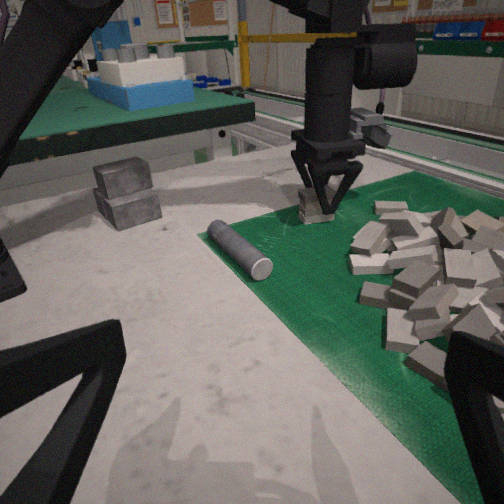

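execute_actions(actions=[{"rows":[[0,0.004,0.01,-0.006,0,0,-0.04,0,0,0,0,0,0,1],[0,0.008,0.01,-0.012,0,0,-0.08,0,0,0,0,0,0,1],[0,0.011,0.01,-0.014,0,0,-0.12,0,0,0,0,0,0,1],[0,0.014,0.01,-0.014,0,0,-0.16,0,0,0,0,0,0,1],[0,0.016,0.01,-0.014,0,0,-0.2,0,0,0,0,0,0,1],[0,0.016,0.01,-0.014,0,0,-0.23,0,0,0,0,0,0,1],[0,0.016,0.01,-0.014,0,0,-0.26,0,0,0,0,0,0,1],[0,0.016,0.01,-0.014,0,0,-0.29,0,0,0,0,0,0,1],[0,0.016,0.01,-0.014,0,0,-0.31,0,0,0,0,0,0,1],[0,0.016,0.01,-0.014,0,0,-0.33,0,0,0,0,0,0,1],[0,0.016,0.01,-0.014,0,0,-0.35,0,0,0,0,0,0,1]]}], pictures=false)

execute_actions(actions=[{"rows":[[0,0,0.01,0,0,0,-0.365,0,0,0,0,0,0,1],[0,0,0.01,0,0,0,-0.38,0,0,0,0,0,0,1],[0,0,0.01,0,0,0,-0.395,0,0,0,0,0,0,1],[0,0,0.01,0,0,0,-0.41,0,0,0,0,0,0,1],[0,0,0.01,0,0,0,-0.425,0,0,0,0,0,0,1],[0,0,0.01,0,0,0,-0.44,0,0,0,0,0,0,1],[0,0,0.01,0,0,0,-0.452,0,0,0,0,0,0,1],[0,0,0.01,0,0,0,-0.464,0,0,0,0,0,0,1],[0,0,0.01,0,0,0,-0.476,0,0,0,0,0,0,1],[0,0,0.01,0,0,0,-0.488,0,0,0,0,0,0,1],[0,0,0.01,0,0,0,-0.5,0,0,0,0,0,0,1]]}])

Scene clock: 279.40 s of 5800.00 s.
left_arm: end_effector_position=(+0.4291, +0.2397, +0.0276) grip_measured=-0.348 end_effector_quat_wxyz=(-0.018, +0.145, +0.989, +0.003) | right_arm: end_effector_position=(+0.1499, -0.0897, +0.1796) grip_measured=+1.000 end_effector_quat_wxyz=(+0.591, -0.345, +0.657, +0.316)
Joint positions: left_arm=[-0.487  2.381  2.043 -1.268  0.001 -0.012  0.031] | right_arm=[ 1.023  0.357  0.094  0.16  -0.005  0.007  0.094]
Joint velocities: left_arm=[ 0.007  0.007 -0.007  0.007 -0.051  0.066 -0.001] | right_arm=[-0.022 -0.012 -0.012 -0.007 -0.037 -0.037  0.   ]
Joint torques (N m, as the arm reports them, + toward a larger angle): left_arm=[ -0.06 -12.94   7.93   0.11  -0.01   0.02] | right_arm=[ 0.    1.51  9.03  1.33 -0.01 -0.02]
Motor temperatures (°C, as the motors report them): left_arm=[29 60 36 29 26 28] | right_arm=[25 29 36 41 25 28]
Steps of this call (steps 1 to 30: the robot went on to your last target; steps 31 to 90: nothing new was sent; then 4.47 s passed at rest; steps 91 to 105: all 15 steps of this action). Readings (joint positions):
91: left_arm=[-0.487 2.360 2.043 -1.248 0.001 -0.012] | right_arm=[1.023 0.357 0.094 0.160 -0.005 0.007]
92: left_arm=[-0.487 2.360 2.043 -1.250 0.001 -0.012] | right_arm=[1.023 0.357 0.094 0.160 -0.005 0.007]
94: left_arm=[-0.487 2.363 2.043 -1.257 0.001 -0.012] | right_arm=[1.023 0.357 0.094 0.160 -0.005 0.007]
98: left_arm=[-0.487 2.375 2.043 -1.265 0.001 -0.012] | right_arm=[1.023 0.357 0.094 0.160 -0.005 0.007]
105: the state above

Scene clock: 279.90 s of 5800.00 s.
left_arm: end_effector_position=(+0.4287, +0.2384, +0.0276) grip_measured=-0.466 end_effector_quat_wxyz=(-0.018, +0.145, +0.989, -0.001) | right_arm: end_effector_position=(+0.1499, -0.0897, +0.1796) grip_measured=+1.000 end_effector_quat_wxyz=(+0.591, -0.345, +0.657, +0.316)
Joint positions: left_arm=[-0.487  2.381  2.043 -1.268  0.008 -0.012  0.025] | right_arm=[ 1.023  0.357  0.094  0.16  -0.005  0.007  0.094]
Joint velocities: left_arm=[ 0.002 -0.002  0.002 -0.007 -0.066  0.037 -0.   ] | right_arm=[-0.012  0.007  0.032 -0.037 -0.051  0.022  0.   ]
Joint torques (N m, as the arm reports them, + toward a larger angle): left_arm=[ -0.05 -12.9    8.06   0.18  -0.06   0.  ] | right_arm=[-0.02  1.53  9.01  1.34 -0.02 -0.01]
Motor temperatures (°C, as the motors report them): left_arm=[29 60 36 29 26 28] | right_arm=[25 29 36 41 25 28]
Steps of this call (steps 1 to 15: all 15 steps of this action). Readings (joint positions):
1: left_arm=[-0.487 2.381 2.043 -1.268 0.001 -0.012] | right_arm=[1.023 0.357 0.094 0.160 -0.005 0.007]
2: left_arm=[-0.487 2.381 2.043 -1.268 0.001 -0.012] | right_arm=[1.023 0.357 0.094 0.160 -0.005 0.007]
4: left_arm=[-0.487 2.381 2.043 -1.268 0.003 -0.012] | right_arm=[1.023 0.357 0.094 0.160 -0.005 0.007]
8: left_arm=[-0.487 2.381 2.043 -1.268 0.008 -0.012] | right_arm=[1.023 0.357 0.094 0.160 -0.005 0.007]
15: the state above

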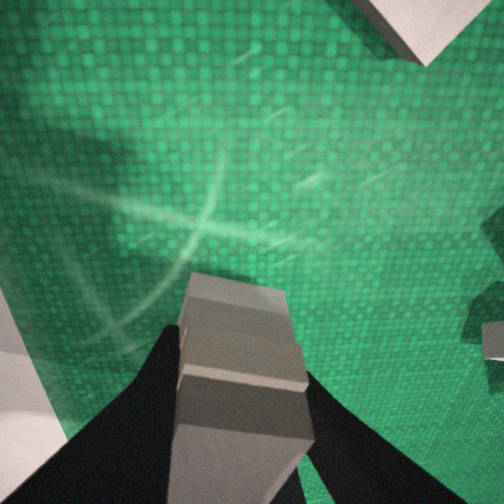

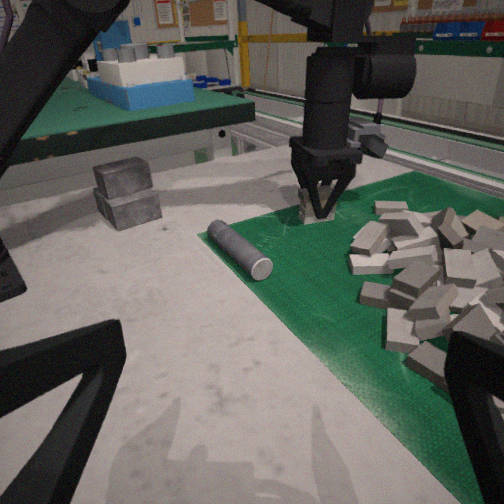

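execute_actions(actions=[{"rows":[[0,0,0.01,0,0,0,-0.47,0,0,0,0,0,0,1],[0,0,0.01,0,0,0,-0.44,0,0,0,0,0,0,1],[0,0,0.01,0,0,0,-0.38,0,0,0,0,0,0,1],[0,0,0.01,0,0,0,-0.28,0,0,0,0,0,0,1],[0,-0.01,0.01,0,0,0,-0.16,0,0,0,0,0,0,1],[0,-0.02,0.01,0,0,0,-0.04,0,0,0,0,0,0,1],[0,-0.03,0,0.005,0,0,0.08,0,0,0,0,0,0,1],[0,-0.04,-0.01,0.01,0,0,0.2,0,0,0,0,0,0,1],[0,-0.045,-0.02,0.015,0,0,0.32,0,0,0,0,0,0,1],[0,-0.045,-0.027,0.02,0,0,0.44,0,0,0,0,0,0,1],[0,-0.045,-0.033,0.02,0,0,0.5,0,0,0,0,0,0,1]]}], pictures=false)

execute_actions(actions=[{"rows":[[0,0,0,0,0,-0.03,0.5,0,0,0,0,0,0,1],[0,0,0,0,0,-0.08,0.5,0,0,0,0,0,0,1],[0,0,0,0,0,-0.13,0.5,0,0,0,0,0,0,1],[0,0,0,0,0,-0.19,0.5,0,0,0,0,0,0,1],[0,0,0,0,0,-0.25,0.5,0,0,0,0,0,0,1],[0,0,0,0,0,-0.31,0.5,0,0,0,0,0,0,1],[0,0,0,0,0,-0.37,0.5,0,0,0,0,0,0,1],[0,0,0,0,0,-0.43,0.5,0,0,0,0,0,0,1],[0,0,0,0,0,-0.49,0.5,0,0,0,0,0,0,1],[0,0,0,0,0,-0.55,0.5,0,0,0,0,0,0,1],[0,0,0,0,0,-0.61,0.5,0,0,0,0,0,0,1],[0,0,0,0,0,-0.67,0.5,0,0,0,0,0,0,1],[0,0,0,0,0,-0.72,0.5,0,0,0,0,0,0,1],[0,0,0,0,0,-0.76,0.5,0,0,0,0,0,0,1],[0,0,0,0,0,-0.78,0.5,0,0,0,0,0,0,1]]}], pictures=false)

execute_actions(actions=[{"steps":16}])

Scene clock: 287.53 s of 5800.00 s.
left_arm: end_effector_position=(+0.4308, +0.2376, +0.0389) grip_measured=+0.498 end_effector_quat_wxyz=(-0.001, +0.145, +0.989, -0.004) | right_arm: end_effector_position=(+0.1499, -0.0897, +0.1796) grip_measured=+1.000 end_effector_quat_wxyz=(+0.591, -0.345, +0.657, +0.316)
Joint positions: left_arm=[-0.487  2.343  2.022 -1.249  0.009 -0.012  0.07 ] | right_arm=[ 1.023  0.357  0.094  0.16  -0.005  0.007  0.094]
Joint velocities: left_arm=[ 0.007 -0.022 -0.002  0.022  0.022 -0.022 -0.   ] | right_arm=[ 0.002  0.007  0.007 -0.022  0.051  0.037  0.   ]
Joint torques (N m, as the arm reports them, + toward a larger angle): left_arm=[ -0.08 -14.11   5.13   0.38   0.04   0.01] | right_arm=[-0.02  1.51  9.02  1.34 -0.01 -0.02]
Motor temperatures (°C, as the motors report them): left_arm=[29 59 36 29 26 28] | right_arm=[25 29 36 41 25 28]
Steps of this call (steps 1 to 15: the robot went on to your last target; steps 16 to 90: nothing new was sent; then 4.13 s passed at rest; steps 91 to 105: all 15 steps of this action). Readings (joint positions):
91: left_arm=[-0.487 2.381 2.043 -1.268 0.009 -0.012] | right_arm=[1.023 0.357 0.094 0.160 -0.005 0.007]
92: left_arm=[-0.487 2.381 2.043 -1.268 0.009 -0.012] | right_arm=[1.023 0.357 0.094 0.160 -0.005 0.007]
94: left_arm=[-0.487 2.381 2.043 -1.268 0.009 -0.012] | right_arm=[1.023 0.357 0.094 0.160 -0.005 0.007]
98: left_arm=[-0.487 2.377 2.043 -1.268 0.009 -0.012] | right_arm=[1.023 0.357 0.094 0.160 -0.005 0.007]
105: the state above

Scene clock: 288.03 s of 5800.00 s.
left_arm: end_effector_position=(+0.4309, +0.2376, +0.0389) grip_measured=+0.499 end_effector_quat_wxyz=(-0.003, -0.422, +0.907, -0.004) | right_arm: end_effector_position=(+0.1499, -0.0897, +0.1796) grip_measured=+1.000 end_effector_quat_wxyz=(+0.591, -0.345, +0.657, +0.316)
Joint positions: left_arm=[-0.487  2.343  2.022 -1.249  0.009 -1.174  0.07 ] | right_arm=[ 1.023  0.357  0.094  0.16  -0.005  0.007  0.094]
Joint velocities: left_arm=[ 0.012  0.007 -0.012  0.066 -0.037 -2.689  0.   ] | right_arm=[ 0.002  0.007 -0.007  0.007 -0.037  0.007  0.   ]
Joint torques (N m, as the arm reports them, + toward a larger angle): left_arm=[ -0.01 -12.53   6.95   0.27   0.01   0.  ] | right_arm=[-0.04  1.51  9.03  1.34 -0.02 -0.01]
Motor temperatures (°C, as the motors report them): left_arm=[29 59 36 29 26 28] | right_arm=[25 29 36 41 25 28]
Steps of this call (steps 1 to 15: all 15 steps of this action). Readings (joint positions):
1: left_arm=[-0.487 2.343 2.022 -1.249 0.009 -0.021] | right_arm=[1.023 0.357 0.094 0.160 -0.005 0.007]
2: left_arm=[-0.487 2.343 2.022 -1.249 0.009 -0.046] | right_arm=[1.023 0.357 0.094 0.160 -0.005 0.007]
4: left_arm=[-0.487 2.343 2.022 -1.249 0.009 -0.143] | right_arm=[1.023 0.357 0.094 0.160 -0.005 0.007]
8: left_arm=[-0.487 2.343 2.022 -1.249 0.009 -0.476] | right_arm=[1.023 0.357 0.094 0.160 -0.005 0.007]
15: the state above

Scene clock: 288.57 s of 5800.00 s.
left_arm: end_effector_position=(+0.4309, +0.2376, +0.0389) grip_measured=+0.499 end_effector_quat_wxyz=(-0.003, -0.593, +0.805, -0.003) | right_arm: end_effector_position=(+0.1499, -0.0897, +0.1796) grip_measured=+1.000 end_effector_quat_wxyz=(+0.591, -0.345, +0.657, +0.316)
Joint positions: left_arm=[-0.487  2.343  2.022 -1.249  0.009 -1.572  0.07 ] | right_arm=[ 1.023  0.357  0.094  0.16  -0.005  0.007  0.094]
Joint velocities: left_arm=[-0.002  0.007 -0.002  0.022 -0.007 -0.11   0.   ] | right_arm=[-0.002  0.002  0.012  0.007 -0.022  0.037  0.   ]
Joint torques (N m, as the arm reports them, + toward a larger angle): left_arm=[ -0.25 -12.59   6.83   0.25   0.    -0.05] | right_arm=[-0.02  1.51  9.03  1.35 -0.02 -0.01]
Motor temperatures (°C, as the motors report them): left_arm=[29 59 36 29 26 28] | right_arm=[25 29 36 41 25 28]
Steps of this call (steps 1 to 16: the robot went on to your last target). Readings (joint positions):
1: left_arm=[-0.487 2.343 2.022 -1.249 0.009 -1.257] | right_arm=[1.023 0.357 0.094 0.160 -0.005 0.007]
2: left_arm=[-0.487 2.343 2.022 -1.249 0.009 -1.323] | right_arm=[1.023 0.357 0.094 0.160 -0.005 0.007]
4: left_arm=[-0.487 2.343 2.022 -1.249 0.009 -1.417] | right_arm=[1.023 0.357 0.094 0.160 -0.005 0.007]
8: left_arm=[-0.487 2.343 2.022 -1.249 0.009 -1.516] | right_arm=[1.023 0.357 0.094 0.160 -0.005 0.007]
16: the state above

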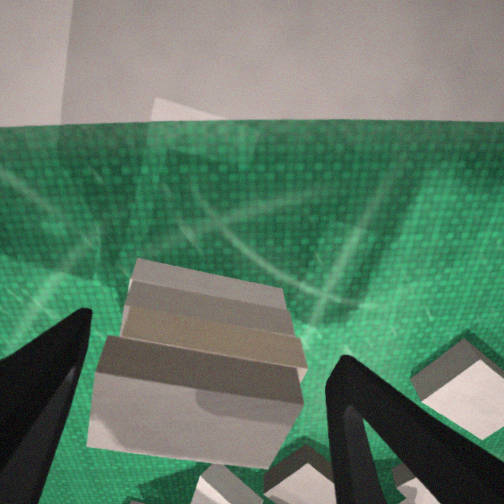

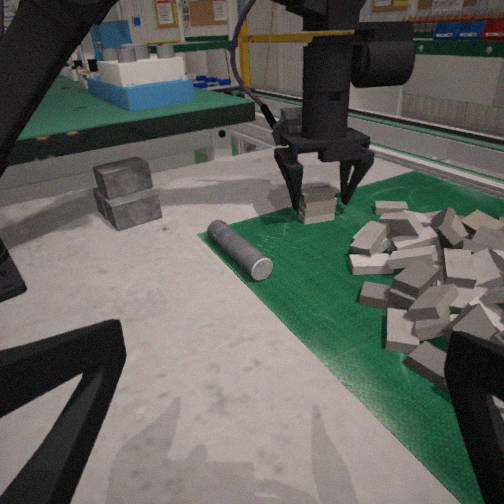

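execute_actions(actions=[{"rows":[[0,0.004,0.01,0,0,0,0.46,0,0,0,0,0,0,1],[0,0.008,0.01,0,0,0,0.42,0,0,0,0,0,0,1],[0,0.012,0.01,0,0,0,0.38,0,0,0,0,0,0,1],[0,0.015,0.01,0,0,0,0.34,0,0,0,0,0,0,1],[0,0.018,0.01,0,0,0,0.3,0,0,0,0,0,0,1],[0,0.021,0.01,0,0,0,0.26,0,0,0,0,0,0,1],[0,0.021,0.01,0,0,0,0.22,0,0,0,0,0,0,1],[0,0.021,0.01,0,0,0,0.18,0,0,0,0,0,0,1],[0,0.021,0.01,0,0,0,0.14,0,0,0,0,0,0,1],[0,0.021,0.01,0,0,0,0.11,0,0,0,0,0,0,1],[0,0.021,0.01,0,0,0,0.08,0,0,0,0,0,0,1],[0,0.021,0.01,0,0,0,0.06,0,0,0,0,0,0,1],[0,0.021,0.01,0,0,0,0.04,0,0,0,0,0,0,1],[0,0.021,0.01,0,0,0,0.02,0,0,0,0,0,0,1],[0,0.021,0.01,0,0,0,0,0,0,0,0,0,0,1]]}], pictures=false)

execute_actions(actions=[{"rows":[[0,0,0.01,0,0,0,-0.015,0,0,0,0,0,0,1],[0,0,0.01,0,0,0,-0.03,0,0,0,0,0,0,1],[0,0,0.01,0,0,0,-0.045,0,0,0,0,0,0,1],[0,0,0.01,0,0,0,-0.06,0,0,0,0,0,0,1],[0,0,0.01,0,0,0,-0.075,0,0,0,0,0,0,1],[0,0,0.01,0,0,0,-0.09,0,0,0,0,0,0,1],[0,0,0.01,0,0,0,-0.105,0,0,0,0,0,0,1],[0,0,0.01,0,0,0,-0.12,0,0,0,0,0,0,1],[0,0,0.01,0,0,0,-0.13,0,0,0,0,0,0,1],[0,0,0.01,0,0,0,-0.14,0,0,0,0,0,0,1],[0,0,0.01,0,0,0,-0.15,0,0,0,0,0,0,1],[0,0,0.01,0,0,0,-0.16,0,0,0,0,0,0,1]]}])

Scene clock: 297.23 s of 5800.00 s.
left_arm: end_effector_position=(+0.4279, +0.2385, +0.0273) grip_measured=+0.010 end_effector_quat_wxyz=(-0.012, -0.595, +0.804, +0.009) | right_arm: end_effector_position=(+0.1499, -0.0897, +0.1796) grip_measured=+1.000 end_effector_quat_wxyz=(+0.591, -0.345, +0.657, +0.316)
Joint positions: left_arm=[-0.487  2.37   2.022 -1.252  0.009 -1.578  0.047] | right_arm=[ 1.023  0.357  0.094  0.16  -0.005  0.007  0.094]
Joint velocities: left_arm=[ 0.002  0.002 -0.002 -0.081 -0.051  0.022 -0.018] | right_arm=[-0.012 -0.007 -0.027 -0.037 -0.037 -0.066  0.   ]
Joint torques (N m, as the arm reports them, + toward a larger angle): left_arm=[ -0.04 -12.65   7.93   0.31   0.     0.06] | right_arm=[-0.03  1.5   9.04  1.34 -0.03 -0.01]
Motor temperatures (°C, as the motors report them): left_arm=[29 59 36 29 26 28] | right_arm=[25 29 36 41 25 28]
Steps of this call (steps 1 to 30: the robot went on to your last target; steps 31 to 90: nothing new was sent; then 5.17 s passed at rest; steps 91 to 105: all 15 steps of this action). Readings (joint positions):
91: left_arm=[-0.487 2.343 2.022 -1.249 0.009 -1.583] | right_arm=[1.023 0.357 0.094 0.160 -0.005 0.007]
92: left_arm=[-0.487 2.343 2.022 -1.249 0.009 -1.581] | right_arm=[1.023 0.357 0.094 0.160 -0.005 0.007]
94: left_arm=[-0.487 2.345 2.022 -1.249 0.009 -1.580] | right_arm=[1.023 0.357 0.094 0.160 -0.005 0.007]
98: left_arm=[-0.487 2.360 2.022 -1.249 0.009 -1.579] | right_arm=[1.023 0.357 0.094 0.160 -0.005 0.007]
105: the state above

Scene clock: 297.73 s of 5800.00 s.
left_arm: end_effector_position=(+0.4272, +0.2387, +0.0273) grip_measured=-0.065 end_effector_quat_wxyz=(-0.013, -0.595, +0.804, +0.011) | right_arm: end_effector_position=(+0.1499, -0.0897, +0.1796) grip_measured=+1.000 end_effector_quat_wxyz=(+0.591, -0.345, +0.657, +0.316)
Joint positions: left_arm=[-0.487  2.37   2.022 -1.255  0.009 -1.578  0.044] | right_arm=[ 1.023  0.357  0.094  0.16  -0.005  0.007  0.094]
Joint velocities: left_arm=[ 0.012 -0.017 -0.022 -0.022  0.066  0.022  0.   ] | right_arm=[-0.002 -0.007  0.002 -0.022 -0.022  0.022  0.   ]
Joint torques (N m, as the arm reports them, + toward a larger angle): left_arm=[ -0.03 -12.74   7.88   0.25  -0.01   0.  ] | right_arm=[-0.02  1.51  9.02  1.34 -0.02 -0.01]
Motor temperatures (°C, as the motors report them): left_arm=[29 59 36 29 26 28] | right_arm=[25 29 36 41 25 28]
Steps of this call (steps 1 to 15: all 15 steps of this action). Readings (joint positions):
1: left_arm=[-0.487 2.370 2.022 -1.254 0.009 -1.578] | right_arm=[1.023 0.357 0.094 0.160 -0.005 0.007]
2: left_arm=[-0.487 2.370 2.022 -1.254 0.009 -1.578] | right_arm=[1.023 0.357 0.094 0.160 -0.005 0.007]
4: left_arm=[-0.487 2.370 2.022 -1.255 0.009 -1.578] | right_arm=[1.023 0.357 0.094 0.160 -0.005 0.007]
8: left_arm=[-0.487 2.370 2.022 -1.255 0.009 -1.578] | right_arm=[1.023 0.357 0.094 0.160 -0.005 0.007]
15: the state above

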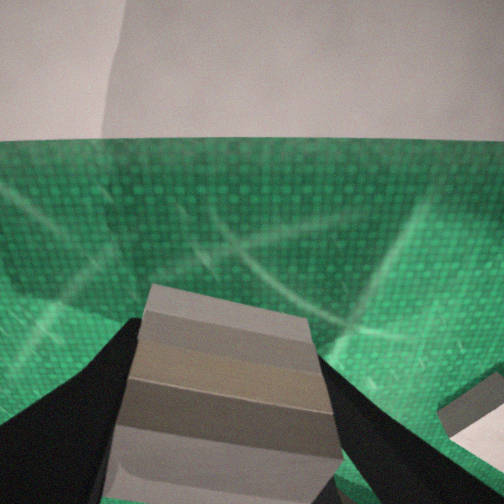

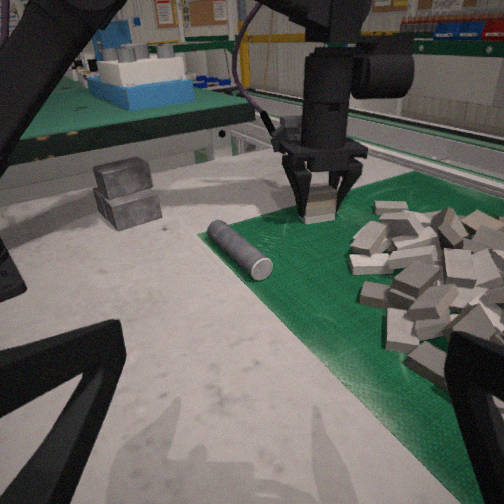

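execute_actions(actions=[{"rows":[[0,0,0.01,0,0,0,-0.09,0,0,0,0,0,0,1],[0,0,0.01,0,0,0,-0.06,0,0,0,0,0,0,1],[0,0,0.01,0,0,0,-0.03,0,0,0,0,0,0,1],[0,0,0.01,0,0,0,0.03,0,0,0,0,0,0,1],[0,0,0.01,0,0,0,0.12,0,0,0,0,0,0,1],[0,0,0.01,0,0,0,0.22,0,0,0,0,0,0,1],[0,-0.01,0.01,0,0,0,0.32,0,0,0,0,0,0,1],[0,-0.025,0.01,0,0,0,0.42,0,0,0,0,0,0,1],[0,-0.04,0.01,0,0,0,0.52,0,0,0,0,0,0,1],[0,-0.058,0.01,-0.005,0,0,0.6,0,0,0,0,0,0,1],[0,-0.076,0.01,-0.01,0,0,0.6,0,0,0,0,0,0,1],[0,-0.094,0.01,-0.015,0,0,0.6,0,0,0,0,0,0,1],[0,-0.112,0.01,-0.02,0,0,0.6,0,0,0,0,0,0,1],[0,-0.13,0.01,-0.025,0,0,0.6,0,0,0,0,0,0,1],[0,-0.145,0.01,-0.03,0,0,0.6,0,0,0,0,0,0,1]]}], pictures=false)

execute_actions(actions=[{"steps":12}])

zoom_image(camera="cam_right_wrist", region=[270,150,370,230])

zoom_image(camera="cam_left_wrist", region=[100,150,340,380])

Scene clock: 306.70 s of 5800.00 s.
left_arm: end_effector_position=(+0.4309, +0.2374, +0.0720) grip_measured=+0.599 end_effector_quat_wxyz=(+0.013, -0.594, +0.804, -0.026) | right_arm: end_effector_position=(+0.1499, -0.0897, +0.1796) grip_measured=+1.000 end_effector_quat_wxyz=(+0.591, -0.345, +0.657, +0.316)
Joint positions: left_arm=[-0.487  2.267  2.022 -1.268  0.01  -1.578  0.075] | right_arm=[ 1.023  0.357  0.094  0.16  -0.005  0.007  0.094]
Joint velocities: left_arm=[ 0.002 -0.784 -0.007 -0.139  0.007 -0.051 -0.   ] | right_arm=[-0.002 -0.002  0.002 -0.051 -0.051  0.037  0.   ]
Joint torques (N m, as the arm reports them, + toward a larger angle): left_arm=[  0.   -14.83   8.11   0.1   -0.05  -0.01] | right_arm=[-0.02  1.5   9.02  1.34 -0.01 -0.02]
Motor temperatures (°C, as the motors report them): left_arm=[29 59 36 29 26 28] | right_arm=[25 29 36 41 25 28]
Steps of this call (steps 1 to 15: the robot went on to your last target; steps 16 to 90: nothing new was sent; then 5.47 s passed at rest; steps 91 to 105: all 15 steps of this action). Readings (joint positions):
91: left_arm=[-0.487 2.370 2.022 -1.255 0.009 -1.578] | right_arm=[1.023 0.357 0.094 0.160 -0.005 0.007]
92: left_arm=[-0.487 2.370 2.022 -1.255 0.009 -1.578] | right_arm=[1.023 0.357 0.094 0.160 -0.005 0.007]
94: left_arm=[-0.487 2.370 2.022 -1.255 0.009 -1.578] | right_arm=[1.023 0.357 0.094 0.160 -0.005 0.007]
98: left_arm=[-0.487 2.370 2.022 -1.255 0.009 -1.578] | right_arm=[1.023 0.357 0.094 0.160 -0.005 0.007]
105: the state above

Scene clock: 307.10 s of 5800.00 s.
left_arm: end_effector_position=(+0.4268, +0.2387, +0.1065) grip_measured=+0.599 end_effector_quat_wxyz=(+0.029, -0.594, +0.803, -0.048) | right_arm: end_effector_position=(+0.1499, -0.0897, +0.1796) grip_measured=+1.000 end_effector_quat_wxyz=(+0.591, -0.345, +0.657, +0.316)
Joint positions: left_arm=[-0.487  2.186  2.022 -1.295  0.01  -1.578  0.075] | right_arm=[ 1.023  0.357  0.094  0.16  -0.005  0.007  0.094]
Joint velocities: left_arm=[-0.012  0.012  0.002  0.007 -0.037 -0.11  -0.001] | right_arm=[-0.002  0.007 -0.002 -0.037 -0.007 -0.022  0.   ]
Joint torques (N m, as the arm reports them, + toward a larger angle): left_arm=[ -0.05 -11.75   8.45   0.29   0.01   0.  ] | right_arm=[-0.01  1.52  9.    1.34 -0.02 -0.02]
Motor temperatures (°C, as the motors report them): left_arm=[29 59 36 29 26 28] | right_arm=[25 29 36 41 25 28]
Steps of this call (steps 1 to 12: the robot went on to your last target). Readings (joint positions):
1: left_arm=[-0.487 2.240 2.022 -1.273 0.010 -1.578] | right_arm=[1.023 0.357 0.094 0.160 -0.005 0.007]
2: left_arm=[-0.487 2.216 2.022 -1.277 0.010 -1.578] | right_arm=[1.023 0.357 0.094 0.160 -0.005 0.007]
4: left_arm=[-0.487 2.182 2.022 -1.283 0.010 -1.578] | right_arm=[1.023 0.357 0.094 0.160 -0.005 0.007]
8: left_arm=[-0.487 2.178 2.022 -1.291 0.010 -1.578] | right_arm=[1.023 0.357 0.094 0.160 -0.005 0.007]
12: the state above

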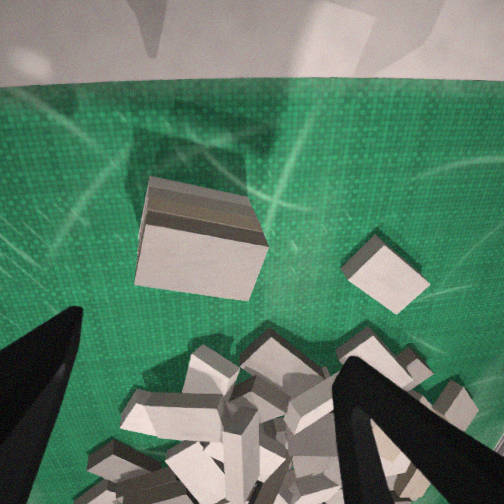

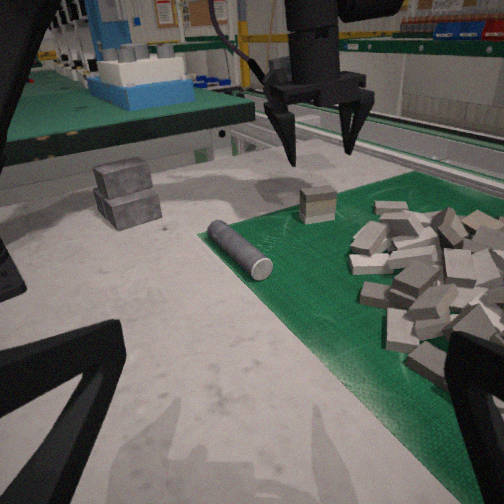

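Region (270, 150, 370, 230) of cam_right_wrist's 504x504 image, scaled by 5.040, with more detail than that image has; it fills the top 403 rows of this view, and the rest is white.

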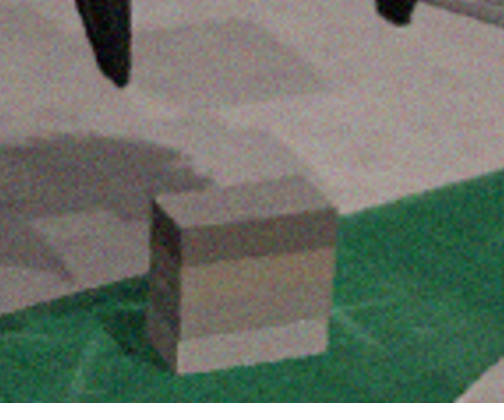

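Region (100, 150, 340, 380) of cam_left_wrist's 504x504 image, scaled by 2.100, with more detail than that image has; it fills the top 483 rows of this view, and the rest is white.

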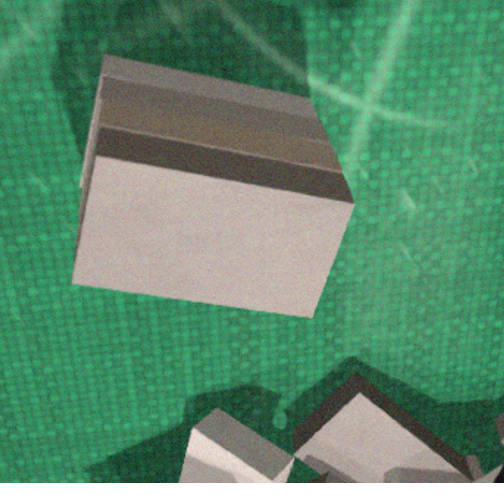

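The four blocks are stacked squarely and the gripper is clear, so I'm ending the scene.

finished_scene(scene=2)

The scene is finished: the task was done.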